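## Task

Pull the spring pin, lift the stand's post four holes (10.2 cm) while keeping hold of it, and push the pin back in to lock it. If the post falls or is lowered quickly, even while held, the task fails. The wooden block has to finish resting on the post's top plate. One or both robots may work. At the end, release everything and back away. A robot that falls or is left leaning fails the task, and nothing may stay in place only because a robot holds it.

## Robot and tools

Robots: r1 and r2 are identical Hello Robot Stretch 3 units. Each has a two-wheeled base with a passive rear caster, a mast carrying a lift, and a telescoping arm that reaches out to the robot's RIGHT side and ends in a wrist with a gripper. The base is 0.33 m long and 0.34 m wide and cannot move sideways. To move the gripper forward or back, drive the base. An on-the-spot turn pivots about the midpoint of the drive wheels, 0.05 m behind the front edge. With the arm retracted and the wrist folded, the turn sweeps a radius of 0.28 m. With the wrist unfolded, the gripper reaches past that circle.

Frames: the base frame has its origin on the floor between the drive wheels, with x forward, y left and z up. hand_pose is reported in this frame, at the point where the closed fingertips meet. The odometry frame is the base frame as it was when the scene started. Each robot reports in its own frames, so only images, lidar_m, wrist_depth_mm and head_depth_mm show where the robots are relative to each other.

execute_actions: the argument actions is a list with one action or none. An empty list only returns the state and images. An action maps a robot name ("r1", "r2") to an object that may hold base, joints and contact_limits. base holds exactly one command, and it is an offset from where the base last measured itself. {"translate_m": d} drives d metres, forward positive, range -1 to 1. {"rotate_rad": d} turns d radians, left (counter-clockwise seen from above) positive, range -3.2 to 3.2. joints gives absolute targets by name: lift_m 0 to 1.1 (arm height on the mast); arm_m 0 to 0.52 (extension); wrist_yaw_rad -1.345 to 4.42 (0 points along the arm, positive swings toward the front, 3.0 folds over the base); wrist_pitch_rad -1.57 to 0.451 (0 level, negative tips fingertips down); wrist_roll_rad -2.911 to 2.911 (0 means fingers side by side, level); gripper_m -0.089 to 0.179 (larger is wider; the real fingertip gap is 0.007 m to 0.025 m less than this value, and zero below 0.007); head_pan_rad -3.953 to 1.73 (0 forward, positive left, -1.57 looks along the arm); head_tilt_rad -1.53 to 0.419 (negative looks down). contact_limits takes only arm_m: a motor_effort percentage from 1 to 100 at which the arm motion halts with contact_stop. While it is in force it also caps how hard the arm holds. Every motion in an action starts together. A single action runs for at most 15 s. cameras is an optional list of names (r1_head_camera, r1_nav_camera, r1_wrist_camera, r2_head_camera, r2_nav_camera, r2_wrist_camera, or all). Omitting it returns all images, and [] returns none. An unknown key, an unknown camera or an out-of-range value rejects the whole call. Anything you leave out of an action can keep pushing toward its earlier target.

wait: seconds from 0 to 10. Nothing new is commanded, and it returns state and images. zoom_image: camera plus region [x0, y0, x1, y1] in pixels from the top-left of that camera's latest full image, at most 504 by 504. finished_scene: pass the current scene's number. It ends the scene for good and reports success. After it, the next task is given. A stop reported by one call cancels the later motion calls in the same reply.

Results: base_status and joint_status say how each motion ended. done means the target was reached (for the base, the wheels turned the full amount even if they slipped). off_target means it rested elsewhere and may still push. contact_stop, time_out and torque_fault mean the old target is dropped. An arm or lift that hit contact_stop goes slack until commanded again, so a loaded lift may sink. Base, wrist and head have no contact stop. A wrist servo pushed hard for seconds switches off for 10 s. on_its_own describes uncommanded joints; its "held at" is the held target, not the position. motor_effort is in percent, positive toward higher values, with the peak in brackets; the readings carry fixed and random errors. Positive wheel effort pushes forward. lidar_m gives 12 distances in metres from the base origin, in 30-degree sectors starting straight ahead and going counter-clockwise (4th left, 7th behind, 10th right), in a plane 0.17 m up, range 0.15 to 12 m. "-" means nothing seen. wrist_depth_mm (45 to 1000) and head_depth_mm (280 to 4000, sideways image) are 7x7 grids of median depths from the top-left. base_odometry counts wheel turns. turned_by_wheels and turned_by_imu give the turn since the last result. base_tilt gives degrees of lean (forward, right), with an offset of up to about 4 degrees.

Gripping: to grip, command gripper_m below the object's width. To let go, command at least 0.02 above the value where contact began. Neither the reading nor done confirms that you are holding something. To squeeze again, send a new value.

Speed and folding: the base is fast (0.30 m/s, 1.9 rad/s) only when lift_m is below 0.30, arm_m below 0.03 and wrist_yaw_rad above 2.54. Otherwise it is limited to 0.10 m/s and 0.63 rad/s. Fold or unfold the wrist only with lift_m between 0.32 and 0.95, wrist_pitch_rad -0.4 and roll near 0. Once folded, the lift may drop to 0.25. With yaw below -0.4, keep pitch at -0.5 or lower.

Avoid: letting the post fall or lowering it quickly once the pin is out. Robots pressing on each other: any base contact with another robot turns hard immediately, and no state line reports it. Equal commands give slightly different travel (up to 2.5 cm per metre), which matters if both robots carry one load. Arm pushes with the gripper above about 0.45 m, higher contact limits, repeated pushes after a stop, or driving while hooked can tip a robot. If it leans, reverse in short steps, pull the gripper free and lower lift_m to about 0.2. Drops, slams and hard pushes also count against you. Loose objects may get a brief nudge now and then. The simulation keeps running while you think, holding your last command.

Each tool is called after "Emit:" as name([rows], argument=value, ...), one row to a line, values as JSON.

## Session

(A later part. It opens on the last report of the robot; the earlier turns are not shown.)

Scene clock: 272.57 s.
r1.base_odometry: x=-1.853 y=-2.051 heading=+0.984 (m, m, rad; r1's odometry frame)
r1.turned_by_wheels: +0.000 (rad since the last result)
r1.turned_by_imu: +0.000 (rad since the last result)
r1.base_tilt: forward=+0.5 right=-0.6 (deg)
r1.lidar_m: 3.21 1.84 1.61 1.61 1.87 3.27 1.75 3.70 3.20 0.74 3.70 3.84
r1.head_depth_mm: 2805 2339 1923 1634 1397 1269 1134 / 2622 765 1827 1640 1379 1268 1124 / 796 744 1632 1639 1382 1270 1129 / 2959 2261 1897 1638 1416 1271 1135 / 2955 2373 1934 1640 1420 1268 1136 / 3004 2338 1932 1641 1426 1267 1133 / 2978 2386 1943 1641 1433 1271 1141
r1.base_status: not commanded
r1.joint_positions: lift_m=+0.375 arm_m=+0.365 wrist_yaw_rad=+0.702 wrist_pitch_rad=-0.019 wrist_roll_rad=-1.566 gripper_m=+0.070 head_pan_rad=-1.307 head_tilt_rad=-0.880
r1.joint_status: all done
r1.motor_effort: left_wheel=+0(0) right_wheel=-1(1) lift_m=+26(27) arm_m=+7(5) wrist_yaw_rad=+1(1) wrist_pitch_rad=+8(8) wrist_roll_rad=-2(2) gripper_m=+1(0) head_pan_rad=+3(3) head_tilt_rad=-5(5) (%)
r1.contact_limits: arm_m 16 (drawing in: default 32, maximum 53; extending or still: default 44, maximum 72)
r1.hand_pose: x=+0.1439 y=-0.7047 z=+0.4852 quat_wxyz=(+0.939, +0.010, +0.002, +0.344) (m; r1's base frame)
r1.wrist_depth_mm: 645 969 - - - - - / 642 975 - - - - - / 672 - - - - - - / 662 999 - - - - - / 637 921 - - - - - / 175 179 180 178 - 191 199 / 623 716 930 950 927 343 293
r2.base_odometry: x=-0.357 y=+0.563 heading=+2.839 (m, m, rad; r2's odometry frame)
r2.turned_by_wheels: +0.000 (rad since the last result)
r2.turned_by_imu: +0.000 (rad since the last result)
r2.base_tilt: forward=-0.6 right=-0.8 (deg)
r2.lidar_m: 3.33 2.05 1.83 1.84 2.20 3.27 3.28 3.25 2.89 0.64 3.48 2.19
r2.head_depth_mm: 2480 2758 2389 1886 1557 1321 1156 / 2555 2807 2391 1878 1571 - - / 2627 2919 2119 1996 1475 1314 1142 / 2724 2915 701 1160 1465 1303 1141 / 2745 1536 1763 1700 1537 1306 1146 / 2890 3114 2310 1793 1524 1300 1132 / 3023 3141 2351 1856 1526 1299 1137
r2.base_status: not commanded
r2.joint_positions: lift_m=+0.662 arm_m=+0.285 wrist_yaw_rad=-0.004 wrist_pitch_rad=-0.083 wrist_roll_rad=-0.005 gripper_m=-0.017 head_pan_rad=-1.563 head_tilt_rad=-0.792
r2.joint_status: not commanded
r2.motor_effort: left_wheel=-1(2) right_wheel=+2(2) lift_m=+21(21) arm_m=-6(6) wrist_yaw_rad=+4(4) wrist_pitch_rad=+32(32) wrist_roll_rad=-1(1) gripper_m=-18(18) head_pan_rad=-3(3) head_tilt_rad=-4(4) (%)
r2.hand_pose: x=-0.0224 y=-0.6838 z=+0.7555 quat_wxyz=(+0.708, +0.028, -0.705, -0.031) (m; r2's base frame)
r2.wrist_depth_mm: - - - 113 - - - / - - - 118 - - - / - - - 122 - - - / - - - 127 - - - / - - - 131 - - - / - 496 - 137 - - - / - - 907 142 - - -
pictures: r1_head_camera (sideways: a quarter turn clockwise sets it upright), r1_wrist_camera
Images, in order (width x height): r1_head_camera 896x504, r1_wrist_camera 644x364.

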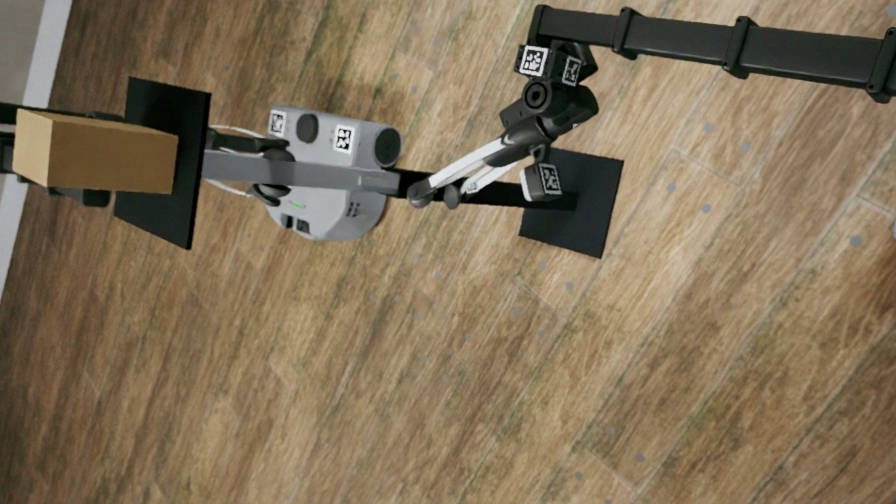

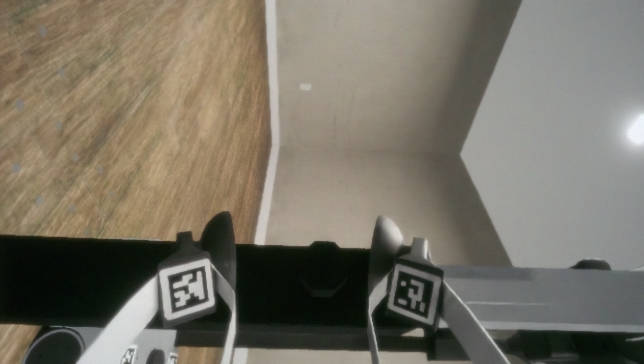

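Emit:
execute_actions([
  {"r1":{"base":{"translate_m":-0.005},"joints":{"arm_m":0.372,"lift_m":0.382},"contact_limits":{"arm_m":18}}},
], cameras=[])

Emit:
execute_actions([
  {"r1":{"joints":{"gripper_m":-0.03}}},
], cameras=["r1_wrist_camera"])

Emit:
execute_actions([
  {"r1":{"joints":{"arm_m":0.342}}},
], cameras=["r1_wrist_camera"])

Emit:
execute_actions([
  {"r2":{"joints":{"lift_m":0.68}}},
], cameras=["r1_wrist_camera"])

Scene clock: 277.47 s.
r1.base_odometry: x=-1.855 y=-2.055 heading=+0.984 (m, m, rad; r1's odometry frame)
r1.turned_by_wheels: +0.000 (rad since the last result)
r1.turned_by_imu: +0.000 (rad since the last result)
r1.base_tilt: forward=+0.5 right=-0.6 (deg)
r1.lidar_m: 3.22 1.84 1.61 1.61 1.87 3.30 1.76 3.68 3.18 0.74 3.69 3.86
r1.head_depth_mm: 2855 2330 1914 1633 1395 1254 1138 / 2631 1701 1827 1633 1398 1259 1144 / 675 720 1618 1610 1388 1259 1136 / 3000 2260 1888 1642 1419 1263 1133 / 2942 2359 1954 1644 1423 1269 1131 / 3010 2359 1945 1643 1428 1267 1135 / 2968 2373 1917 1643 1434 1273 1144
r1.base_status: done
r1.joint_positions: lift_m=+0.382 arm_m=+0.371 wrist_yaw_rad=+0.719 wrist_pitch_rad=-0.029 wrist_roll_rad=-1.570 gripper_m=+0.070 head_pan_rad=-1.307 head_tilt_rad=-0.880
r1.joint_status: all done
r1.on_its_own: wrist_yaw_rad is at rest, and its effort (-13) is outside its rest range (-12 to +12)
r1.motor_effort: left_wheel=-2(3) right_wheel=+5(6) lift_m=+45(46) arm_m=+14(13) wrist_yaw_rad=-13(12) wrist_pitch_rad=+13(13) wrist_roll_rad=+0(2) gripper_m=+0(1) head_pan_rad=+3(3) head_tilt_rad=-5(5) (%)
r1.contact_limits: arm_m 18 (drawing in: default 32, maximum 53; extending or still: default 44, maximum 72)
r1.hand_pose: x=+0.1471 y=-0.7081 z=+0.4890 quat_wxyz=(+0.936, +0.014, +0.005, +0.352) (m; r1's base frame)
r1.wrist_depth_mm: 650 981 - - - - - / 655 - - - - - - / 664 952 - - - - - / 655 - - - - - - / 391 838 - - - - - / 173 176 176 176 - 188 196 / 622 763 933 915 911 338 287
r2.base_odometry: x=-0.357 y=+0.563 heading=+2.839 (m, m, rad; r2's odometry frame)
r2.turned_by_wheels: +0.000 (rad since the last result)
r2.turned_by_imu: +0.000 (rad since the last result)
r2.base_tilt: forward=-0.5 right=-0.8 (deg)
r2.lidar_m: 3.31 2.06 1.83 1.84 2.20 3.28 3.30 3.26 2.88 0.64 3.49 2.19
r2.head_depth_mm: 2452 2777 2406 1881 1557 1333 1154 / 2534 2864 2400 1885 1574 - - / 2612 2883 2127 1995 1470 1310 1141 / 2741 2871 700 1146 1472 1306 1148 / 2792 1577 1837 1670 1539 1305 1143 / 2913 3103 2322 1769 1526 1307 1139 / 3008 3172 2334 1837 1519 1303 1143
r2.base_status: not commanded
r2.joint_positions: lift_m=+0.662 arm_m=+0.285 wrist_yaw_rad=-0.004 wrist_pitch_rad=-0.083 wrist_roll_rad=-0.005 gripper_m=-0.017 head_pan_rad=-1.563 head_tilt_rad=-0.792
r2.joint_status: not commanded
r2.motor_effort: left_wheel=-1(1) right_wheel=+2(2) lift_m=+21(21) arm_m=-6(6) wrist_yaw_rad=+4(3) wrist_pitch_rad=+32(32) wrist_roll_rad=+0(1) gripper_m=-18(18) head_pan_rad=-1(2) head_tilt_rad=-4(3) (%)
r2.hand_pose: x=-0.0224 y=-0.6838 z=+0.7555 quat_wxyz=(+0.708, +0.028, -0.705, -0.031) (m; r2's base frame)
r2.wrist_depth_mm: - - - 114 - - - / - - - 118 - - - / - - - 122 - - - / - - - 126 - - - / - - - 131 - - - / - 429 - 137 - - - / - - 907 143 - - -
pictures: none
No camera images: the call's "cameras" was empty. Leave "cameras" out to get every camera's image.

Scene clock: 279.57 s.
r1.base_odometry: x=-1.855 y=-2.055 heading=+0.985 (m, m, rad; r1's odometry frame)
r1.turned_by_wheels: +0.001 (rad since the last result)
r1.turned_by_imu: +0.001 (rad since the last result)
r1.base_tilt: forward=+0.4 right=-0.6 (deg)
r1.lidar_m: 3.22 1.84 1.61 1.61 1.88 3.31 1.75 3.70 3.18 0.74 3.69 3.87
r1.head_depth_mm: 2838 2330 1920 1635 1404 1258 1138 / 2661 1694 1829 1636 1379 1258 1138 / 678 718 1648 1622 1377 1268 1137 / 2963 2260 1877 1649 1416 1271 1132 / 2950 2349 1927 1642 1433 1265 1129 / 2908 2359 1942 1657 1427 1266 1138 / 3005 2336 1916 1646 1433 1270 1140
r1.base_status: not commanded
r1.joint_positions: lift_m=+0.382 arm_m=+0.372 wrist_yaw_rad=+0.738 wrist_pitch_rad=-0.008 wrist_roll_rad=-1.579 gripper_m=-0.029 head_pan_rad=-1.307 head_tilt_rad=-0.880
r1.joint_status: all done
r1.on_its_own: wrist_yaw_rad is held at +0.748, not at your +0.700, by its stall guard, which is not easing now
r1.motor_effort: left_wheel=+6(7) right_wheel=-18(20) lift_m=+42(45) arm_m=+0(13) wrist_yaw_rad=+6(19) wrist_pitch_rad=+3(13) wrist_roll_rad=+4(5) gripper_m=-18(96) head_pan_rad=+3(3) head_tilt_rad=-6(5) (%)
r1.hand_pose: x=+0.1511 y=-0.7062 z=+0.4945 quat_wxyz=(+0.933, +0.002, +0.006, +0.361) (m; r1's base frame)
r1.wrist_depth_mm: 662 - - - - - - / 682 999 - - - - - / 688 - - - - - - / 685 - - - - - - / 650 - - - - - - / 171 174 - 146 187 196 199 / 613 404 195 186 836 207 201
r2.base_odometry: x=-0.357 y=+0.563 heading=+2.839 (m, m, rad; r2's odometry frame)
r2.turned_by_wheels: +0.000 (rad since the last result)
r2.turned_by_imu: +0.000 (rad since the last result)
r2.base_tilt: forward=-0.5 right=-0.8 (deg)
r2.lidar_m: 3.33 2.05 1.83 1.83 2.20 3.29 3.29 3.28 2.89 0.64 3.49 2.19
r2.head_depth_mm: 2484 2762 2401 1883 1551 1319 1154 / 2547 2827 2369 1888 1574 - - / 2636 2953 2118 1998 1468 1314 1149 / 2724 2906 700 1145 1471 1301 1145 / 2778 1576 1862 1705 1534 1309 1140 / 2901 3126 2327 1794 1531 1304 1136 / 3043 3129 2328 1840 1525 1301 1136
r2.base_status: not commanded
r2.joint_positions: lift_m=+0.662 arm_m=+0.285 wrist_yaw_rad=-0.004 wrist_pitch_rad=-0.083 wrist_roll_rad=-0.005 gripper_m=-0.017 head_pan_rad=-1.563 head_tilt_rad=-0.792
r2.joint_status: not commanded
r2.motor_effort: left_wheel=-1(0) right_wheel=+2(2) lift_m=+21(21) arm_m=-6(6) wrist_yaw_rad=+3(3) wrist_pitch_rad=+32(32) wrist_roll_rad=-1(1) gripper_m=-18(18) head_pan_rad=-3(3) head_tilt_rad=-3(4) (%)
r2.hand_pose: x=-0.0224 y=-0.6838 z=+0.7555 quat_wxyz=(+0.708, +0.028, -0.705, -0.031) (m; r2's base frame)
r2.wrist_depth_mm: - - - 114 - - - / - - - 118 - - - / - - - 122 - - - / - - - 126 - - - / - - - 131 - - - / - 431 - 137 - - - / - - 930 143 - - -
pictures: r1_wrist_camera
Images, in order (width x height): r1_wrist_camera 644x364.

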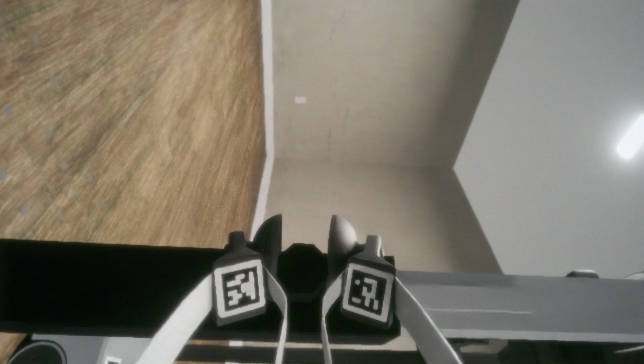

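Scene clock: 280.77 s.
r1.base_odometry: x=-1.855 y=-2.055 heading=+0.984 (m, m, rad; r1's odometry frame)
r1.turned_by_wheels: -0.001 (rad since the last result)
r1.turned_by_imu: -0.001 (rad since the last result)
r1.base_tilt: forward=+0.5 right=-0.6 (deg)
r1.lidar_m: 3.21 1.84 1.61 1.61 1.87 3.31 1.75 3.68 3.18 0.74 3.67 3.85
r1.head_depth_mm: 2816 2299 1926 1642 1491 1264 1132 / 2653 902 1833 1649 1381 1262 1133 / 675 722 1633 1603 1375 1252 1139 / 2984 2247 1881 1642 1415 1273 1133 / 2921 2341 1942 1636 1429 1268 1137 / 3019 2355 1931 1637 1430 1264 1139 / 2975 2349 1937 1650 1436 1273 1140
r1.base_status: not commanded
r1.joint_positions: lift_m=+0.382 arm_m=+0.343 wrist_yaw_rad=+0.720 wrist_pitch_rad=-0.011 wrist_roll_rad=-1.579 gripper_m=-0.029 head_pan_rad=-1.307 head_tilt_rad=-0.880
r1.joint_status: all done
r1.on_its_own: wrist_yaw_rad is held at +0.748, not at your +0.700, by its stall guard, which is still easing
r1.motor_effort: left_wheel=-5(6) right_wheel=+8(20) lift_m=+42(42) arm_m=-10(20) wrist_yaw_rad=+18(18) wrist_pitch_rad=+5(5) wrist_roll_rad=+4(4) gripper_m=-17(19) head_pan_rad=+3(3) head_tilt_rad=-5(4) (%)
r1.hand_pose: x=+0.1476 y=-0.6799 z=+0.4935 quat_wxyz=(+0.936, +0.004, +0.006, +0.352) (m; r1's base frame)
r1.wrist_depth_mm: 664 - - - - - - / 669 - - - - - - / 678 - - - - - - / 688 - - - - - - / 675 - - - - - - / 196 199 - 169 221 222 226 / 643 636 934 230 938 359 238
r2.base_odometry: x=-0.357 y=+0.563 heading=+2.839 (m, m, rad; r2's odometry frame)
r2.turned_by_wheels: +0.000 (rad since the last result)
r2.turned_by_imu: +0.000 (rad since the last result)
r2.base_tilt: forward=-0.4 right=-0.8 (deg)
r2.lidar_m: 3.32 2.05 1.83 1.84 2.20 3.27 3.28 3.25 2.88 0.64 3.50 2.19
r2.head_depth_mm: 2471 2758 2377 1880 1548 1323 1159 / 2540 2836 2364 1874 1578 - - / 2632 2907 2128 1970 1476 1316 1152 / 2721 2890 704 1164 1474 1307 1145 / 2777 1572 1809 1698 1532 1304 1141 / 2896 3133 2333 1786 1532 1308 1135 / 3000 3143 2324 1846 1526 1303 1136
r2.base_status: not commanded
r2.joint_positions: lift_m=+0.662 arm_m=+0.285 wrist_yaw_rad=-0.004 wrist_pitch_rad=-0.086 wrist_roll_rad=-0.005 gripper_m=-0.017 head_pan_rad=-1.563 head_tilt_rad=-0.792
r2.joint_status: not commanded
r2.on_its_own: wrist_pitch_rad is at rest, and its effort (+33) is outside its rest range (-20 to +32)
r2.motor_effort: left_wheel=-1(1) right_wheel=+1(2) lift_m=+21(21) arm_m=-6(6) wrist_yaw_rad=+4(4) wrist_pitch_rad=+33(34) wrist_roll_rad=-1(1) gripper_m=-18(18) head_pan_rad=-3(3) head_tilt_rad=-4(3) (%)
r2.hand_pose: x=-0.0224 y=-0.6837 z=+0.7547 quat_wxyz=(+0.708, +0.029, -0.705, -0.032) (m; r2's base frame)
r2.wrist_depth_mm: - - - 113 - - - / - - - 117 - - - / - - - 122 - - - / - - - 127 - - - / - - - 131 - - - / - 451 451 136 - - - / - - 450 142 - - -
pictures: r1_wrist_camera
Images, in order (width x height): r1_wrist_camera 644x364.

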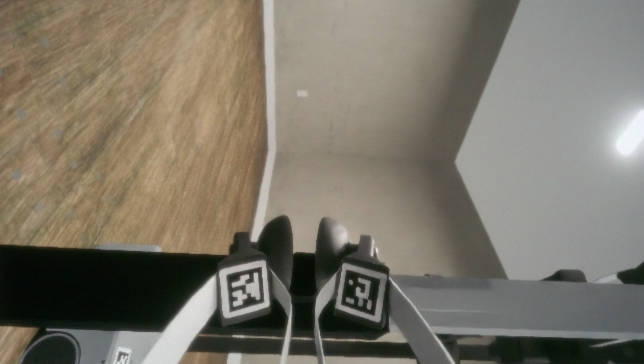

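Scene clock: 281.70 s.
r1.base_odometry: x=-1.855 y=-2.055 heading=+0.984 (m, m, rad; r1's odometry frame)
r1.turned_by_wheels: +0.000 (rad since the last result)
r1.turned_by_imu: +0.001 (rad since the last result)
r1.base_tilt: forward=+0.4 right=-0.6 (deg)
r1.lidar_m: 3.21 1.84 1.61 1.61 1.87 3.29 1.75 3.69 3.18 0.74 3.72 3.84
r1.head_depth_mm: 2873 2343 1917 1629 1479 1263 1129 / 2644 2159 1856 1639 1373 1257 1138 / 675 716 1634 1587 1379 1268 1136 / 2979 2275 1895 1638 1417 1260 1134 / 2974 2341 1925 1637 1428 1260 1132 / 2982 2342 1926 1658 1433 1266 1138 / 2969 2331 1930 1658 1428 1263 1145
r1.base_status: not commanded
r1.joint_positions: lift_m=+0.382 arm_m=+0.342 wrist_yaw_rad=+0.709 wrist_pitch_rad=-0.013 wrist_roll_rad=-1.579 gripper_m=-0.029 head_pan_rad=-1.307 head_tilt_rad=-0.880
r1.joint_status: not commanded
r1.motor_effort: left_wheel=+0(5) right_wheel=-1(9) lift_m=+42(42) arm_m=-6(10) wrist_yaw_rad=-3(19) wrist_pitch_rad=+5(5) wrist_roll_rad=+4(4) gripper_m=-17(16) head_pan_rad=+3(3) head_tilt_rad=-6(5) (%)
r1.hand_pose: x=+0.1454 y=-0.6815 z=+0.4933 quat_wxyz=(+0.938, +0.005, +0.006, +0.347) (m; r1's base frame)
r1.wrist_depth_mm: 660 - - - - - - / 673 - - - - - - / 669 - - - - - - / 676 - - - - - - / 675 886 - - - - - / 196 199 - 172 220 224 227 / 641 646 961 925 962 364 318
r2.base_odometry: x=-0.357 y=+0.563 heading=+2.839 (m, m, rad; r2's odometry frame)
r2.turned_by_wheels: +0.000 (rad since the last result)
r2.turned_by_imu: +0.000 (rad since the last result)
r2.base_tilt: forward=-0.6 right=-0.6 (deg)
r2.lidar_m: 3.34 2.05 1.83 1.84 2.20 3.29 3.29 3.26 2.88 0.64 3.49 2.19
r2.head_depth_mm: 2480 2771 2383 1877 1562 1339 1176 / 2548 2802 2394 1935 1595 - 1130 / 2643 2875 2127 1996 1486 1318 1148 / 2765 2921 697 1443 1479 1301 1144 / 2775 1604 1766 1708 1531 1307 1142 / 2897 3124 2336 1792 1533 1310 1133 / 3036 3153 2323 1836 1526 1302 1133
r2.base_status: not commanded
r2.joint_positions: lift_m=+0.679 arm_m=+0.285 wrist_yaw_rad=-0.004 wrist_pitch_rad=-0.133 wrist_roll_rad=-0.005 gripper_m=-0.017 head_pan_rad=-1.563 head_tilt_rad=-0.792
r2.joint_status: all done
r2.on_its_own: wrist_pitch_rad is at rest, and its effort (+51) is outside its rest range (-20 to +32)
r2.motor_effort: left_wheel=-1(1) right_wheel=+2(2) lift_m=+35(36) arm_m=-6(6) wrist_yaw_rad=+3(3) wrist_pitch_rad=+51(52) wrist_roll_rad=-1(1) gripper_m=-19(18) head_pan_rad=-3(3) head_tilt_rad=-4(3) (%)
r2.hand_pose: x=-0.0224 y=-0.6813 z=+0.7600 quat_wxyz=(+0.707, +0.046, -0.704, -0.048) (m; r2's base frame)
r2.wrist_depth_mm: - - - 111 - - - / - - - 115 - - - / - - - 121 - - - / - - 977 126 - - - / - - - 132 - - - / - 448 447 139 - - - / - - 439 147 - - -
pictures: r1_wrist_camera
Images, in order (width x height): r1_wrist_camera 644x364.

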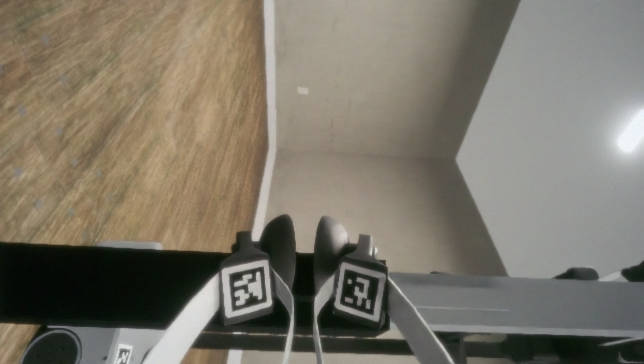

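Emit:
execute_actions([
  {"r2":{"joints":{"lift_m":0.664}},"r1":{"joints":{"gripper_m":0.06,"lift_m":0.378,"wrist_yaw_rad":0.735,"wrist_roll_rad":-1.57}}},
], cameras=[])

Emit:
execute_actions([
  {"r1":{"joints":{"arm_m":0.372}}},
], cameras=[])

Emit:
execute_actions([
  {"r1":{"joints":{"gripper_m":-0.035}}},
], cameras=["r1_wrist_camera"])

Emit:
execute_actions([
  {"r1":{"joints":{"arm_m":0.352}}},
], cameras=["r1_wrist_camera"])

Emit:
execute_actions([
  {"r2":{"joints":{"lift_m":0.68}}},
], cameras=["r1_wrist_camera"])

Scene clock: 287.97 s.
r1.base_odometry: x=-1.855 y=-2.055 heading=+0.984 (m, m, rad; r1's odometry frame)
r1.turned_by_wheels: +0.000 (rad since the last result)
r1.turned_by_imu: +0.001 (rad since the last result)
r1.base_tilt: forward=+0.7 right=-0.5 (deg)
r1.lidar_m: 3.22 1.84 1.61 1.61 1.87 3.29 1.75 3.70 3.17 0.74 3.71 3.85
r1.head_depth_mm: 2830 2360 1930 1636 1484 1254 1126 / 2623 2120 1846 1636 1374 1264 1128 / 673 724 1635 1601 1374 1259 1131 / 2944 2266 1887 1658 1414 1268 1135 / 2938 2314 1936 1646 1424 1255 1137 / 2949 2316 1947 1651 1427 1263 1133 / 2992 2336 1934 1653 1426 1275 1137
r1.base_status: not commanded
r1.joint_positions: lift_m=+0.378 arm_m=+0.342 wrist_yaw_rad=+0.732 wrist_pitch_rad=-0.018 wrist_roll_rad=-1.579 gripper_m=+0.060 head_pan_rad=-1.307 head_tilt_rad=-0.880
r1.joint_status: all done
r1.motor_effort: left_wheel=-1(4) right_wheel=+1(6) lift_m=+26(36) arm_m=-5(6) wrist_yaw_rad=+2(14) wrist_pitch_rad=+8(8) wrist_roll_rad=+4(4) gripper_m=+0(81) head_pan_rad=+3(3) head_tilt_rad=-4(5) (%)
r1.hand_pose: x=+0.1498 y=-0.6774 z=+0.4884 quat_wxyz=(+0.934, +0.007, +0.008, +0.358) (m; r1's base frame)
r1.wrist_depth_mm: 645 981 - - - - - / 659 966 - - - - - / 665 - - - - - - / 668 - - - - - - / 713 - - - - - - / 199 203 205 203 - - 470 / 641 214 205 200 561 213 219
r2.base_odometry: x=-0.357 y=+0.563 heading=+2.839 (m, m, rad; r2's odometry frame)
r2.turned_by_wheels: +0.000 (rad since the last result)
r2.turned_by_imu: +0.000 (rad since the last result)
r2.base_tilt: forward=-0.5 right=-0.8 (deg)
r2.lidar_m: 3.33 2.05 1.83 1.84 2.19 3.27 3.29 3.25 2.88 0.64 3.50 2.19
r2.head_depth_mm: 2468 2741 2399 1879 1547 1316 1155 / 2565 2800 2350 1877 1577 - - / 2603 2874 2114 1988 1468 1315 1148 / 2701 2904 701 1169 1481 1309 1145 / 2775 1573 1760 1694 1536 1318 1140 / 2907 3145 2339 1784 1530 1302 1145 / 3008 3123 2323 1857 1520 1301 1140
r2.base_status: not commanded
r2.joint_positions: lift_m=+0.664 arm_m=+0.285 wrist_yaw_rad=-0.004 wrist_pitch_rad=-0.090 wrist_roll_rad=-0.005 gripper_m=-0.017 head_pan_rad=-1.563 head_tilt_rad=-0.792
r2.joint_status: all done
r2.on_its_own: wrist_pitch_rad is at rest, and its effort (+34) is outside its rest range (-20 to +32)
r2.motor_effort: left_wheel=-2(1) right_wheel=+1(1) lift_m=+22(32) arm_m=-6(6) wrist_yaw_rad=+3(4) wrist_pitch_rad=+34(51) wrist_roll_rad=-1(0) gripper_m=-18(19) head_pan_rad=-2(2) head_tilt_rad=-4(3) (%)
r2.hand_pose: x=-0.0224 y=-0.6835 z=+0.7558 quat_wxyz=(+0.708, +0.031, -0.705, -0.033) (m; r2's base frame)
r2.wrist_depth_mm: - - - 113 - - - / - - - 117 - - - / - - - 122 - - - / - - - 126 - - - / - - - 131 - - - / - 460 454 137 - - - / - - 452 143 - - -
pictures: none
No camera images: the call's "cameras" was empty. Leave "cameras" out to get every camera's image.

Scene clock: 289.17 s.
r1.base_odometry: x=-1.855 y=-2.055 heading=+0.984 (m, m, rad; r1's odometry frame)
r1.turned_by_wheels: +0.000 (rad since the last result)
r1.turned_by_imu: +0.000 (rad since the last result)
r1.base_tilt: forward=+0.4 right=-0.7 (deg)
r1.lidar_m: 3.22 1.84 1.61 1.61 1.87 3.29 1.75 3.68 3.19 0.74 3.68 3.86
r1.head_depth_mm: 2839 2326 1915 1632 1400 1261 1129 / 2690 2136 1831 1638 1369 1269 1131 / 677 721 1617 1611 1377 1263 1135 / 2952 2240 1895 1648 1420 1262 1131 / 2951 2346 1947 1656 1428 1274 1137 / 3001 2367 1962 1640 1438 1270 1137 / 2986 2346 1944 1648 1437 1265 1145
r1.base_status: not commanded
r1.joint_positions: lift_m=+0.378 arm_m=+0.372 wrist_yaw_rad=+0.734 wrist_pitch_rad=-0.019 wrist_roll_rad=-1.579 gripper_m=+0.060 head_pan_rad=-1.307 head_tilt_rad=-0.880
r1.joint_status: all done
r1.motor_effort: left_wheel=-1(1) right_wheel=+0(1) lift_m=+27(27) arm_m=+8(10) wrist_yaw_rad=+2(2) wrist_pitch_rad=+8(8) wrist_roll_rad=+4(4) gripper_m=+0(0) head_pan_rad=+3(3) head_tilt_rad=-4(5) (%)
r1.hand_pose: x=+0.1500 y=-0.7063 z=+0.4882 quat_wxyz=(+0.933, +0.008, +0.008, +0.359) (m; r1's base frame)
r1.wrist_depth_mm: 661 - - - - - - / 656 - - - - - - / 666 - - - - - - / 673 - - - - - - / 646 893 - - - - - / 172 174 177 174 191 189 197 / 622 723 911 202 912 331 208
r2.base_odometry: x=-0.357 y=+0.563 heading=+2.839 (m, m, rad; r2's odometry frame)
r2.turned_by_wheels: +0.000 (rad since the last result)
r2.turned_by_imu: +0.000 (rad since the last result)
r2.base_tilt: forward=-0.4 right=-0.8 (deg)
r2.lidar_m: 3.33 2.06 1.83 1.84 2.20 3.27 3.29 3.27 2.89 0.64 3.48 2.19
r2.head_depth_mm: 2438 2773 2377 1886 1564 1326 1155 / 2536 2837 2384 1869 1574 - - / 2639 2906 2120 1984 1471 1316 1146 / 2720 2896 701 1152 1480 1301 1141 / 2761 1580 1840 1695 1530 1314 1141 / 2919 3143 2326 1803 1537 1311 1145 / 3020 3153 2331 1842 1526 1302 1140
r2.base_status: not commanded
r2.joint_positions: lift_m=+0.664 arm_m=+0.285 wrist_yaw_rad=-0.004 wrist_pitch_rad=-0.090 wrist_roll_rad=-0.005 gripper_m=-0.017 head_pan_rad=-1.563 head_tilt_rad=-0.792
r2.joint_status: not commanded
r2.on_its_own: wrist_pitch_rad is at rest, and its effort (+34) is outside its rest range (-20 to +32)
r2.motor_effort: left_wheel=-2(1) right_wheel=+1(1) lift_m=+21(21) arm_m=-6(6) wrist_yaw_rad=+4(3) wrist_pitch_rad=+34(35) wrist_roll_rad=-1(1) gripper_m=-19(18) head_pan_rad=-3(1) head_tilt_rad=-4(3) (%)
r2.hand_pose: x=-0.0224 y=-0.6835 z=+0.7558 quat_wxyz=(+0.708, +0.031, -0.705, -0.033) (m; r2's base frame)
r2.wrist_depth_mm: - - - 113 - - - / - - - 117 - - - / - - - 122 - - - / - - - 126 - - - / - - - 132 - - - / - 428 - 137 - - - / - - 927 143 - - -
pictures: none
No camera images: the call's "cameras" was empty. Leave "cameras" out to get every camera's image.

Scene clock: 290.60 s.
r1.base_odometry: x=-1.855 y=-2.055 heading=+0.985 (m, m, rad; r1's odometry frame)
r1.turned_by_wheels: +0.001 (rad since the last result)
r1.turned_by_imu: +0.002 (rad since the last result)
r1.base_tilt: forward=+0.4 right=-0.5 (deg)
r1.lidar_m: 3.20 1.83 1.61 1.61 1.87 3.29 1.75 3.67 3.18 0.74 3.70 3.87
r1.head_depth_mm: 2790 2316 1924 1640 1400 1268 1128 / 2700 1676 1856 1649 1378 1263 1134 / 680 721 1648 1612 1388 1263 1139 / 2934 2243 1890 1633 1418 1270 1134 / 2957 2338 1914 1646 1425 1263 1137 / 3011 2346 1931 1633 1424 1271 1142 / 2984 2328 1945 1655 1441 1257 1138
r1.base_status: not commanded
r1.joint_positions: lift_m=+0.378 arm_m=+0.372 wrist_yaw_rad=+0.737 wrist_pitch_rad=+0.000 wrist_roll_rad=-1.576 gripper_m=-0.034 head_pan_rad=-1.307 head_tilt_rad=-0.880
r1.joint_status: all done
r1.on_its_own: right_wheel is at rest, and its effort (-28) is outside its rest range (-18 to +18)
r1.motor_effort: left_wheel=+10(10) right_wheel=-28(27) lift_m=+27(26) arm_m=-1(7) wrist_yaw_rad=+0(1) wrist_pitch_rad=+0(9) wrist_roll_rad=+3(4) gripper_m=-21(95) head_pan_rad=+3(3) head_tilt_rad=-4(5) (%)
r1.hand_pose: x=+0.1511 y=-0.7065 z=+0.4930 quat_wxyz=(+0.933, -0.001, +0.003, +0.360) (m; r1's base frame)
r1.wrist_depth_mm: 677 - - - - - - / 698 - - - - - - / 690 - - - - - - / 698 - - - - - - / 690 - - - - - - / 169 173 - 144 195 198 199 / 609 187 183 178 863 204 202
r2.base_odometry: x=-0.357 y=+0.563 heading=+2.839 (m, m, rad; r2's odometry frame)
r2.turned_by_wheels: +0.000 (rad since the last result)
r2.turned_by_imu: +0.000 (rad since the last result)
r2.base_tilt: forward=-0.5 right=-0.8 (deg)
r2.lidar_m: 3.32 2.05 1.83 1.84 2.19 3.26 3.28 3.27 2.89 0.64 3.48 2.19
r2.head_depth_mm: 2463 2774 2396 1881 1558 1323 1157 / 2550 2839 2392 1874 1555 - - / 2630 2911 2122 1995 1475 1324 1149 / 2704 2877 700 1149 1464 1303 1145 / 2753 1568 1837 1707 1538 1308 1143 / 2921 3131 2325 1797 1532 1311 1136 / 3043 3133 2309 1839 1522 1304 1138
r2.base_status: not commanded
r2.joint_positions: lift_m=+0.664 arm_m=+0.285 wrist_yaw_rad=-0.004 wrist_pitch_rad=-0.090 wrist_roll_rad=-0.005 gripper_m=-0.017 head_pan_rad=-1.563 head_tilt_rad=-0.792
r2.joint_status: not commanded
r2.on_its_own: wrist_pitch_rad is at rest, and its effort (+34) is outside its rest range (-20 to +32)
r2.motor_effort: left_wheel=-1(1) right_wheel=+1(2) lift_m=+21(21) arm_m=-6(6) wrist_yaw_rad=+4(3) wrist_pitch_rad=+34(34) wrist_roll_rad=-1(1) gripper_m=-18(18) head_pan_rad=-2(1) head_tilt_rad=-3(4) (%)
r2.hand_pose: x=-0.0224 y=-0.6835 z=+0.7558 quat_wxyz=(+0.708, +0.031, -0.705, -0.033) (m; r2's base frame)
r2.wrist_depth_mm: - - - 113 - - - / - - - 117 - - - / - - - 122 - - - / - - - 127 - - - / - - - 131 - - - / - 431 - 136 - - - / - - 902 142 - - -
pictures: r1_wrist_camera
Images, in order (width x height): r1_wrist_camera 644x364.

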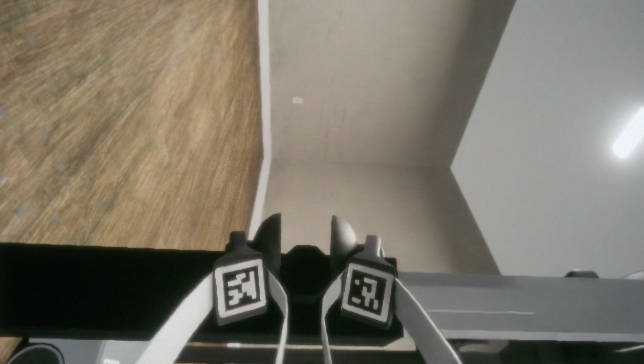

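Scene clock: 291.63 s.
r1.base_odometry: x=-1.855 y=-2.055 heading=+0.984 (m, m, rad; r1's odometry frame)
r1.turned_by_wheels: -0.001 (rad since the last result)
r1.turned_by_imu: -0.001 (rad since the last result)
r1.base_tilt: forward=+0.5 right=-0.6 (deg)
r1.lidar_m: 3.21 1.84 1.61 1.61 1.88 3.29 1.75 3.68 3.19 0.74 3.70 3.85
r1.head_depth_mm: 2830 2320 1931 1655 1447 1258 1124 / 2647 2137 1832 1638 1365 1271 1132 / 673 723 1639 1603 1390 1262 1134 / 2959 2282 1877 1646 1423 1273 1139 / 2953 2370 1941 1648 1428 1262 1134 / 2993 2333 1943 1645 1425 1263 1141 / 2965 2368 1937 1650 1435 1262 1142
r1.base_status: not commanded
r1.joint_positions: lift_m=+0.378 arm_m=+0.353 wrist_yaw_rad=+0.716 wrist_pitch_rad=+0.000 wrist_roll_rad=-1.576 gripper_m=-0.034 head_pan_rad=-1.307 head_tilt_rad=-0.880
r1.joint_status: all done
r1.on_its_own: wrist_yaw_rad is at rest, and its effort (+13) is outside its rest range (-12 to +12)
r1.motor_effort: left_wheel=+0(12) right_wheel=-4(35) lift_m=+26(27) arm_m=-13(26) wrist_yaw_rad=+13(14) wrist_pitch_rad=-1(2) wrist_roll_rad=+3(3) gripper_m=-20(19) head_pan_rad=+3(3) head_tilt_rad=-6(5) (%)
r1.hand_pose: x=+0.1469 y=-0.6910 z=+0.4930 quat_wxyz=(+0.937, -0.001, +0.003, +0.350) (m; r1's base frame)
r1.wrist_depth_mm: 672 - - - - - - / 692 - - - - - - / 688 - - - - - - / 694 - - - - - - / 648 954 - - - - - / 185 187 - 160 205 210 218 / 626 640 922 976 958 350 310
r2.base_odometry: x=-0.357 y=+0.563 heading=+2.839 (m, m, rad; r2's odometry frame)
r2.turned_by_wheels: +0.000 (rad since the last result)
r2.turned_by_imu: +0.000 (rad since the last result)
r2.base_tilt: forward=-0.5 right=-0.8 (deg)
r2.lidar_m: 3.33 2.05 1.83 1.83 2.20 3.29 3.30 3.26 2.89 0.64 3.49 2.19
r2.head_depth_mm: 2469 2783 2419 1887 1557 1321 1155 / 2545 2832 2375 1886 1567 - - / 2610 2908 2124 1997 1468 1311 1149 / 2698 2932 702 1158 1458 1293 1149 / 2763 1569 1835 1703 1532 1302 1140 / 2910 3163 2336 1803 1538 1305 1145 / 2983 3137 2310 1834 1525 1307 1141
r2.base_status: not commanded
r2.joint_positions: lift_m=+0.664 arm_m=+0.285 wrist_yaw_rad=-0.004 wrist_pitch_rad=-0.090 wrist_roll_rad=-0.005 gripper_m=-0.017 head_pan_rad=-1.563 head_tilt_rad=-0.792
r2.joint_status: not commanded
r2.on_its_own: wrist_pitch_rad is at rest, and its effort (+35) is outside its rest range (-20 to +32)
r2.motor_effort: left_wheel=-2(1) right_wheel=+2(2) lift_m=+21(21) arm_m=-6(6) wrist_yaw_rad=+4(4) wrist_pitch_rad=+35(34) wrist_roll_rad=-1(1) gripper_m=-18(18) head_pan_rad=-3(4) head_tilt_rad=-3(3) (%)
r2.hand_pose: x=-0.0224 y=-0.6835 z=+0.7558 quat_wxyz=(+0.708, +0.031, -0.705, -0.033) (m; r2's base frame)
r2.wrist_depth_mm: - - - 113 - - - / - - - 117 - - - / - - - 122 - - - / - - - 127 - - - / - - - 131 - - - / - 454 459 137 - - - / - - 451 143 - - -
pictures: r1_wrist_camera
Images, in order (width x height): r1_wrist_camera 644x364.

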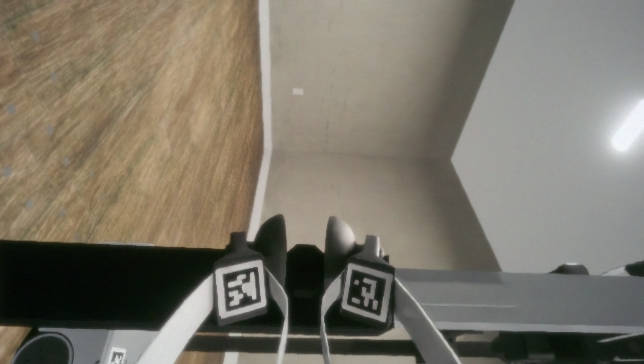

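Scene clock: 292.50 s.
r1.base_odometry: x=-1.855 y=-2.055 heading=+0.984 (m, m, rad; r1's odometry frame)
r1.turned_by_wheels: +0.000 (rad since the last result)
r1.turned_by_imu: +0.000 (rad since the last result)
r1.base_tilt: forward=+0.4 right=-0.5 (deg)
r1.lidar_m: 3.19 1.85 1.61 1.61 1.87 3.28 1.74 3.69 3.19 0.74 3.70 3.85
r1.head_depth_mm: 2843 2329 1928 1634 1451 1261 1128 / 2683 2136 1831 1645 1379 1264 1136 / 674 714 1632 1606 1387 1268 1135 / 3009 2294 1889 1649 1423 1265 1139 / 2951 2331 1943 1639 1428 1259 1131 / 3009 2357 1947 1646 1429 1273 1136 / 2991 2337 1951 1648 1428 1259 1139
r1.base_status: not commanded
r1.joint_positions: lift_m=+0.378 arm_m=+0.353 wrist_yaw_rad=+0.715 wrist_pitch_rad=-0.001 wrist_roll_rad=-1.576 gripper_m=-0.034 head_pan_rad=-1.307 head_tilt_rad=-0.880
r1.joint_status: not commanded
r1.on_its_own: wrist_yaw_rad is at rest, and its effort (+14) is outside its rest range (-12 to +12)
r1.motor_effort: left_wheel=-1(0) right_wheel=-1(4) lift_m=+26(26) arm_m=-12(13) wrist_yaw_rad=+14(13) wrist_pitch_rad=+0(0) wrist_roll_rad=+3(3) gripper_m=-20(20) head_pan_rad=+3(3) head_tilt_rad=-5(5) (%)
r1.hand_pose: x=+0.1467 y=-0.6911 z=+0.4929 quat_wxyz=(+0.937, +0.000, +0.003, +0.350) (m; r1's base frame)
r1.wrist_depth_mm: 686 - - - - - - / 681 - - - - - - / 704 - - - - - - / 708 - - - - - - / 652 937 - - - - - / 184 188 - 166 206 210 215 / 632 637 925 951 951 360 311
r2.base_odometry: x=-0.357 y=+0.563 heading=+2.839 (m, m, rad; r2's odometry frame)
r2.turned_by_wheels: +0.000 (rad since the last result)
r2.turned_by_imu: +0.000 (rad since the last result)
r2.base_tilt: forward=-0.5 right=-0.8 (deg)
r2.lidar_m: 3.33 2.06 1.83 1.83 2.21 3.27 3.29 3.27 2.89 0.64 3.51 2.19
r2.head_depth_mm: 2466 2804 2407 1887 1554 1337 1173 / 2542 2836 2373 1918 1592 - 1125 / 2611 2876 2109 1984 1483 1320 1149 / 2725 2884 696 1173 1467 1301 1145 / 2751 1585 1845 1698 1534 1310 1140 / 2914 3145 2326 1806 1521 1309 1143 / 2986 3073 2322 1837 1533 1303 1138
r2.base_status: not commanded
r2.joint_positions: lift_m=+0.679 arm_m=+0.285 wrist_yaw_rad=-0.004 wrist_pitch_rad=-0.133 wrist_roll_rad=-0.005 gripper_m=-0.017 head_pan_rad=-1.563 head_tilt_rad=-0.792
r2.joint_status: all done
r2.on_its_own: wrist_pitch_rad is at rest, and its effort (+51) is outside its rest range (-20 to +32)
r2.motor_effort: left_wheel=-1(1) right_wheel=+2(1) lift_m=+35(34) arm_m=-6(6) wrist_yaw_rad=+3(3) wrist_pitch_rad=+51(52) wrist_roll_rad=-1(1) gripper_m=-19(19) head_pan_rad=-3(4) head_tilt_rad=-3(4) (%)
r2.hand_pose: x=-0.0224 y=-0.6813 z=+0.7600 quat_wxyz=(+0.707, +0.046, -0.704, -0.048) (m; r2's base frame)
r2.wrist_depth_mm: - - - 111 - - - / - - - 115 - - - / - - - 120 - - - / - - 994 126 - - - / - - - 132 - - - / - 445 447 139 - - - / - - 443 147 - - -
pictures: r1_wrist_camera
Images, in order (width x height): r1_wrist_camera 644x364.

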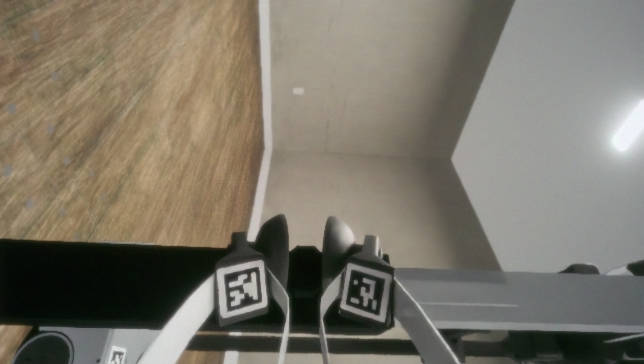

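Emit:
execute_actions([
  {"r2":{"joints":{"lift_m":0.657}},"r1":{"base":{"translate_m":0.004},"joints":{"gripper_m":0.06,"lift_m":0.373,"wrist_yaw_rad":0.735}}},
], cameras=[])

Emit:
execute_actions([
  {"r1":{"joints":{"arm_m":0.373}}},
], cameras=[])

Emit:
execute_actions([
  {"r1":{"joints":{"gripper_m":-0.03}},"r2":{"joints":{"lift_m":0.665}}},
], cameras=["r1_wrist_camera"])

Emit:
execute_actions([
  {"r1":{"joints":{"arm_m":0.362}}},
], cameras=["r1_wrist_camera"])

Scene clock: 300.27 s.
r1.base_odometry: x=-1.853 y=-2.052 heading=+0.984 (m, m, rad; r1's odometry frame)
r1.turned_by_wheels: +0.000 (rad since the last result)
r1.turned_by_imu: +0.001 (rad since the last result)
r1.base_tilt: forward=+0.6 right=-0.6 (deg)
r1.lidar_m: 3.22 1.84 1.61 1.61 1.87 3.29 1.75 3.67 3.18 0.73 3.68 3.85
r1.head_depth_mm: 2848 2324 1932 1632 1447 1259 1113 / 2654 767 1816 1636 1369 1261 1137 / 794 747 1658 1610 1385 1262 1132 / 2954 2261 1893 1644 1426 1265 1141 / 2959 2337 1938 1649 1426 1266 1135 / 2950 2357 1960 1641 1426 1271 1135 / 2942 2375 1936 1659 1432 1267 1137
r1.base_status: done
r1.joint_positions: lift_m=+0.373 arm_m=+0.352 wrist_yaw_rad=+0.732 wrist_pitch_rad=-0.018 wrist_roll_rad=-1.576 gripper_m=+0.060 head_pan_rad=-1.307 head_tilt_rad=-0.880
r1.joint_status: all done
r1.motor_effort: left_wheel=-1(10) right_wheel=+0(21) lift_m=+26(27) arm_m=-8(12) wrist_yaw_rad=+2(19) wrist_pitch_rad=+8(8) wrist_roll_rad=+3(2) gripper_m=+0(80) head_pan_rad=+3(3) head_tilt_rad=-4(4) (%)
r1.hand_pose: x=+0.1498 y=-0.6875 z=+0.4834 quat_wxyz=(+0.934, +0.008, +0.006, +0.358) (m; r1's base frame)
r1.wrist_depth_mm: 650 969 - - - - - / 652 971 - - - - - / 663 - - - - - - / 669 - - - - - - / 691 984 - - - - - / 190 193 196 194 - - 461 / 202 184 188 189 196 201 206
r2.base_odometry: x=-0.357 y=+0.563 heading=+2.839 (m, m, rad; r2's odometry frame)
r2.turned_by_wheels: +0.000 (rad since the last result)
r2.turned_by_imu: +0.000 (rad since the last result)
r2.base_tilt: forward=-0.5 right=-0.9 (deg)
r2.lidar_m: 3.35 2.05 1.83 1.84 2.19 3.28 3.29 3.25 2.89 0.64 3.50 2.19
r2.head_depth_mm: 2449 2745 2373 1888 1555 1333 1148 / 2554 2829 2382 1880 1550 - - / 2626 2875 2127 1965 1472 1321 1146 / 2708 2892 702 1157 1471 1293 1144 / 2749 1538 1833 1694 1537 1310 1142 / 2898 3094 2307 1796 1542 1308 1135 / 3051 3143 2321 1842 1525 1305 1133
r2.base_status: not commanded
r2.joint_positions: lift_m=+0.657 arm_m=+0.285 wrist_yaw_rad=-0.004 wrist_pitch_rad=-0.067 wrist_roll_rad=-0.005 gripper_m=-0.017 head_pan_rad=-1.563 head_tilt_rad=-0.792
r2.joint_status: all done
r2.motor_effort: left_wheel=-2(1) right_wheel=+2(3) lift_m=+19(33) arm_m=-6(6) wrist_yaw_rad=+4(4) wrist_pitch_rad=+26(51) wrist_roll_rad=-1(1) gripper_m=-18(19) head_pan_rad=-2(3) head_tilt_rad=-3(3) (%)
r2.hand_pose: x=-0.0225 y=-0.6845 z=+0.7548 quat_wxyz=(+0.709, +0.022, -0.705, -0.025) (m; r2's base frame)
r2.wrist_depth_mm: - - - 115 - - - / - - - 118 - - - / - - - 123 - - - / - - - 127 - - - / - - 821 131 - - - / - 512 - 136 - - - / - - 903 141 - - -
pictures: none
No camera images: the call's "cameras" was empty. Leave "cameras" out to get every camera's image.

Scene clock: 301.33 s.
r1.base_odometry: x=-1.853 y=-2.052 heading=+0.984 (m, m, rad; r1's odometry frame)
r1.turned_by_wheels: +0.000 (rad since the last result)
r1.turned_by_imu: +0.000 (rad since the last result)
r1.base_tilt: forward=+0.4 right=-0.6 (deg)
r1.lidar_m: 3.22 1.84 1.61 1.61 1.87 3.27 1.76 3.69 3.18 0.74 3.69 3.87
r1.head_depth_mm: 2832 2338 1921 1636 1395 1262 1118 / 2637 901 1832 1632 1379 1258 1134 / 794 745 1659 1617 1391 1264 1135 / 2958 2283 1889 1640 1420 1259 1139 / 2961 2335 1927 1655 1435 1270 1136 / 3006 2369 1949 1641 1434 1273 1140 / 2955 2365 1951 1648 1426 1268 1137
r1.base_status: not commanded
r1.joint_positions: lift_m=+0.373 arm_m=+0.372 wrist_yaw_rad=+0.737 wrist_pitch_rad=-0.020 wrist_roll_rad=-1.576 gripper_m=+0.060 head_pan_rad=-1.307 head_tilt_rad=-0.880
r1.joint_status: all done
r1.motor_effort: left_wheel=-2(2) right_wheel=+5(5) lift_m=+26(27) arm_m=+10(9) wrist_yaw_rad=-1(2) wrist_pitch_rad=+9(9) wrist_roll_rad=+3(2) gripper_m=+0(0) head_pan_rad=+3(2) head_tilt_rad=-4(5) (%)
r1.hand_pose: x=+0.1507 y=-0.7065 z=+0.4829 quat_wxyz=(+0.933, +0.009, +0.007, +0.360) (m; r1's base frame)
r1.wrist_depth_mm: 648 978 - - - - - / 650 989 - - - - - / 662 998 - - - - - / 669 - - - - - - / 658 984 - - - - - / 172 175 177 151 - 193 199 / 611 185 180 172 198 185 190
r2.base_odometry: x=-0.357 y=+0.563 heading=+2.839 (m, m, rad; r2's odometry frame)
r2.turned_by_wheels: +0.000 (rad since the last result)
r2.turned_by_imu: +0.000 (rad since the last result)
r2.base_tilt: forward=-0.5 right=-0.8 (deg)
r2.lidar_m: 3.34 2.05 1.83 1.84 2.20 3.27 3.27 3.24 2.89 0.64 3.47 2.19
r2.head_depth_mm: 2446 2794 2382 1900 1554 1319 1149 / 2552 2827 2374 1874 1549 - - / 2619 2876 2124 1969 1474 1310 1145 / 2686 2873 699 1154 1459 1302 1144 / 2760 1540 1853 1693 1534 1303 1135 / 2866 3130 2312 1804 1538 1307 1141 / 3012 3097 2322 1836 1522 1310 1133
r2.base_status: not commanded
r2.joint_positions: lift_m=+0.657 arm_m=+0.285 wrist_yaw_rad=-0.004 wrist_pitch_rad=-0.067 wrist_roll_rad=-0.005 gripper_m=-0.017 head_pan_rad=-1.563 head_tilt_rad=-0.792
r2.joint_status: not commanded
r2.motor_effort: left_wheel=-2(2) right_wheel=+2(2) lift_m=+19(19) arm_m=-6(6) wrist_yaw_rad=+4(4) wrist_pitch_rad=+26(26) wrist_roll_rad=-1(1) gripper_m=-18(18) head_pan_rad=-2(3) head_tilt_rad=-4(4) (%)
r2.hand_pose: x=-0.0225 y=-0.6845 z=+0.7548 quat_wxyz=(+0.709, +0.022, -0.705, -0.025) (m; r2's base frame)
r2.wrist_depth_mm: - - - 115 - - - / - - - 119 - - - / - - - 123 - - - / - - - 127 - - - / - - 814 131 - - - / - 510 - 136 - - - / - 405 963 141 - - -
pictures: none
No camera images: the call's "cameras" was empty. Leave "cameras" out to get every camera's image.

Scene clock: 302.77 s.
r1.base_odometry: x=-1.853 y=-2.052 heading=+0.985 (m, m, rad; r1's odometry frame)
r1.turned_by_wheels: +0.001 (rad since the last result)
r1.turned_by_imu: +0.002 (rad since the last result)
r1.base_tilt: forward=+0.4 right=-0.7 (deg)
r1.lidar_m: 3.22 1.83 1.61 1.61 1.87 3.29 1.75 3.68 3.18 0.74 3.71 3.86
r1.head_depth_mm: 2839 2325 1921 1620 1399 1262 1120 / 2628 766 1830 1642 1382 1265 1132 / 795 742 1636 1608 1392 1267 1134 / 2951 2262 1907 1639 1425 1265 1140 / 2994 2352 1933 1637 1432 1275 1138 / 2981 2351 1936 1650 1429 1272 1140 / 3003 2326 1939 1654 1428 1272 1141
r1.base_status: not commanded
r1.joint_positions: lift_m=+0.373 arm_m=+0.373 wrist_yaw_rad=+0.744 wrist_pitch_rad=+0.013 wrist_roll_rad=-1.570 gripper_m=-0.029 head_pan_rad=-1.307 head_tilt_rad=-0.880
r1.joint_status: all done
r1.on_its_own: right_wheel is at rest, and its effort (-29) is outside its rest range (-18 to +18)
r1.motor_effort: left_wheel=+11(11) right_wheel=-29(30) lift_m=+26(26) arm_m=-1(10) wrist_yaw_rad=-4(7) wrist_pitch_rad=-7(9) wrist_roll_rad=-1(3) gripper_m=-19(97) head_pan_rad=+2(3) head_tilt_rad=-4(5) (%)
r1.hand_pose: x=+0.1524 y=-0.7066 z=+0.4914 quat_wxyz=(+0.932, -0.006, -0.002, +0.363) (m; r1's base frame)
r1.wrist_depth_mm: 695 - - - - - - / 687 - - - - - - / 710 - - - - - - / 710 - - - - - - / 723 - - - - - - / 169 173 - 141 - 196 202 / 162 164 167 170 181 184 192
r2.base_odometry: x=-0.357 y=+0.563 heading=+2.839 (m, m, rad; r2's odometry frame)
r2.turned_by_wheels: +0.000 (rad since the last result)
r2.turned_by_imu: +0.000 (rad since the last result)
r2.base_tilt: forward=-0.5 right=-0.8 (deg)
r2.lidar_m: 3.32 2.06 1.83 1.83 2.19 3.27 3.31 3.26 2.89 0.64 3.49 2.19
r2.head_depth_mm: 2463 2775 2393 1876 1559 1321 1157 / 2540 2818 2393 1874 1569 - - / 2625 2902 2130 2005 1478 1319 1149 / 2705 2901 700 1157 1473 1306 1143 / 2738 1537 1824 1687 1532 1312 1139 / 2896 3104 2336 1797 1544 1301 1140 / 3042 3157 2323 1838 1524 1304 1135
r2.base_status: not commanded
r2.joint_positions: lift_m=+0.664 arm_m=+0.285 wrist_yaw_rad=-0.004 wrist_pitch_rad=-0.090 wrist_roll_rad=-0.005 gripper_m=-0.017 head_pan_rad=-1.563 head_tilt_rad=-0.792
r2.joint_status: all done
r2.on_its_own: wrist_pitch_rad is at rest, and its effort (+34) is outside its rest range (-20 to +32)
r2.motor_effort: left_wheel=-1(2) right_wheel=+2(2) lift_m=+32(31) arm_m=-6(6) wrist_yaw_rad=+3(4) wrist_pitch_rad=+34(35) wrist_roll_rad=-1(1) gripper_m=-18(18) head_pan_rad=-2(2) head_tilt_rad=-4(3) (%)
r2.hand_pose: x=-0.0225 y=-0.6835 z=+0.7561 quat_wxyz=(+0.708, +0.031, -0.705, -0.033) (m; r2's base frame)
r2.wrist_depth_mm: - - - 113 - - - / - - - 117 - - - / - - - 121 - - - / - - - 126 - - - / - - - 132 - - - / - 465 - 137 - - - / - 408 876 143 - - -
pictures: r1_wrist_camera
Images, in order (width x height): r1_wrist_camera 644x364.

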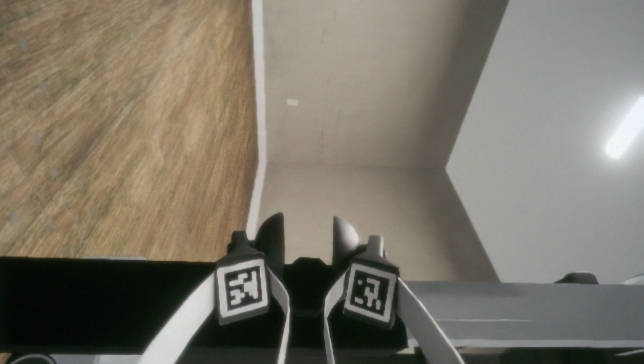

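Scene clock: 303.60 s.
r1.base_odometry: x=-1.853 y=-2.052 heading=+0.985 (m, m, rad; r1's odometry frame)
r1.turned_by_wheels: +0.000 (rad since the last result)
r1.turned_by_imu: +0.000 (rad since the last result)
r1.base_tilt: forward=+0.5 right=-0.6 (deg)
r1.lidar_m: 3.21 1.84 1.61 1.61 1.87 3.29 1.76 3.68 3.18 0.74 3.73 3.84
r1.head_depth_mm: 2845 2306 1922 1631 1405 1258 1117 / 2633 768 1825 1639 1375 1262 1136 / 796 740 1639 1615 1390 1255 1134 / 2967 2268 1889 1645 1415 1273 1131 / 2972 2350 1931 1649 1423 1267 1133 / 2957 2357 1934 1637 1440 1267 1132 / 3000 2332 1946 1654 1433 1271 1141
r1.base_status: not commanded
r1.joint_positions: lift_m=+0.373 arm_m=+0.363 wrist_yaw_rad=+0.729 wrist_pitch_rad=+0.015 wrist_roll_rad=-1.570 gripper_m=-0.029 head_pan_rad=-1.307 head_tilt_rad=-0.880
r1.joint_status: all done
r1.on_its_own: right_wheel is at rest, and its effort (-24) is outside its rest range (-18 to +18); arm_m is at rest, and its effort (-16) is outside its rest range (-14 to +14)
r1.motor_effort: left_wheel=+9(12) right_wheel=-24(31) lift_m=+26(25) arm_m=-16(14) wrist_yaw_rad=+3(5) wrist_pitch_rad=-8(8) wrist_roll_rad=-1(1) gripper_m=-19(19) head_pan_rad=+3(3) head_tilt_rad=-5(5) (%)
r1.hand_pose: x=+0.1498 y=-0.6992 z=+0.4919 quat_wxyz=(+0.934, -0.007, -0.003, +0.357) (m; r1's base frame)
r1.wrist_depth_mm: 685 - - - - - - / 704 - - - - - - / 703 - - - - - - / 698 - - - - - - / 721 - - - - - - / 177 179 - 148 - 205 210 / 389 170 177 178 201 204 207
r2.base_odometry: x=-0.357 y=+0.563 heading=+2.839 (m, m, rad; r2's odometry frame)
r2.turned_by_wheels: +0.000 (rad since the last result)
r2.turned_by_imu: +0.000 (rad since the last result)
r2.base_tilt: forward=-0.5 right=-0.8 (deg)
r2.lidar_m: 3.34 2.05 1.83 1.84 2.20 3.27 3.29 3.26 2.88 0.64 3.50 2.19
r2.head_depth_mm: 2479 2760 2383 1878 1556 1325 1158 / 2556 2841 2376 1873 1568 - - / 2622 2898 2140 1984 1472 1316 1150 / 2722 2873 701 1155 1464 1299 1146 / 2732 1536 1829 1700 1541 1310 1143 / 2901 3109 2346 1788 1534 1307 1145 / 3054 3170 2319 1830 1534 1304 1138
r2.base_status: not commanded
r2.joint_positions: lift_m=+0.664 arm_m=+0.285 wrist_yaw_rad=-0.004 wrist_pitch_rad=-0.090 wrist_roll_rad=-0.005 gripper_m=-0.017 head_pan_rad=-1.563 head_tilt_rad=-0.792
r2.joint_status: not commanded
r2.on_its_own: wrist_pitch_rad is at rest, and its effort (+35) is outside its rest range (-20 to +32)
r2.motor_effort: left_wheel=-1(1) right_wheel=+2(2) lift_m=+32(32) arm_m=-6(6) wrist_yaw_rad=+4(4) wrist_pitch_rad=+35(35) wrist_roll_rad=-1(1) gripper_m=-18(18) head_pan_rad=-2(2) head_tilt_rad=-5(3) (%)
r2.hand_pose: x=-0.0225 y=-0.6835 z=+0.7561 quat_wxyz=(+0.708, +0.031, -0.705, -0.033) (m; r2's base frame)
r2.wrist_depth_mm: - - - 113 - - - / - - - 117 - - - / - - - 122 - - - / - - - 127 - - - / - - - 131 - - - / - 499 - 137 - - - / - - 918 143 - - -
pictures: r1_wrist_camera
Images, in order (width x height): r1_wrist_camera 644x364.

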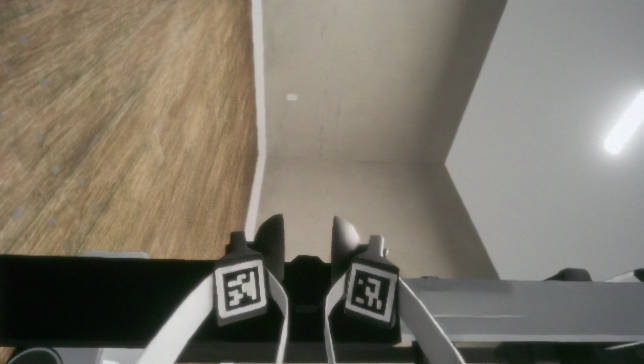

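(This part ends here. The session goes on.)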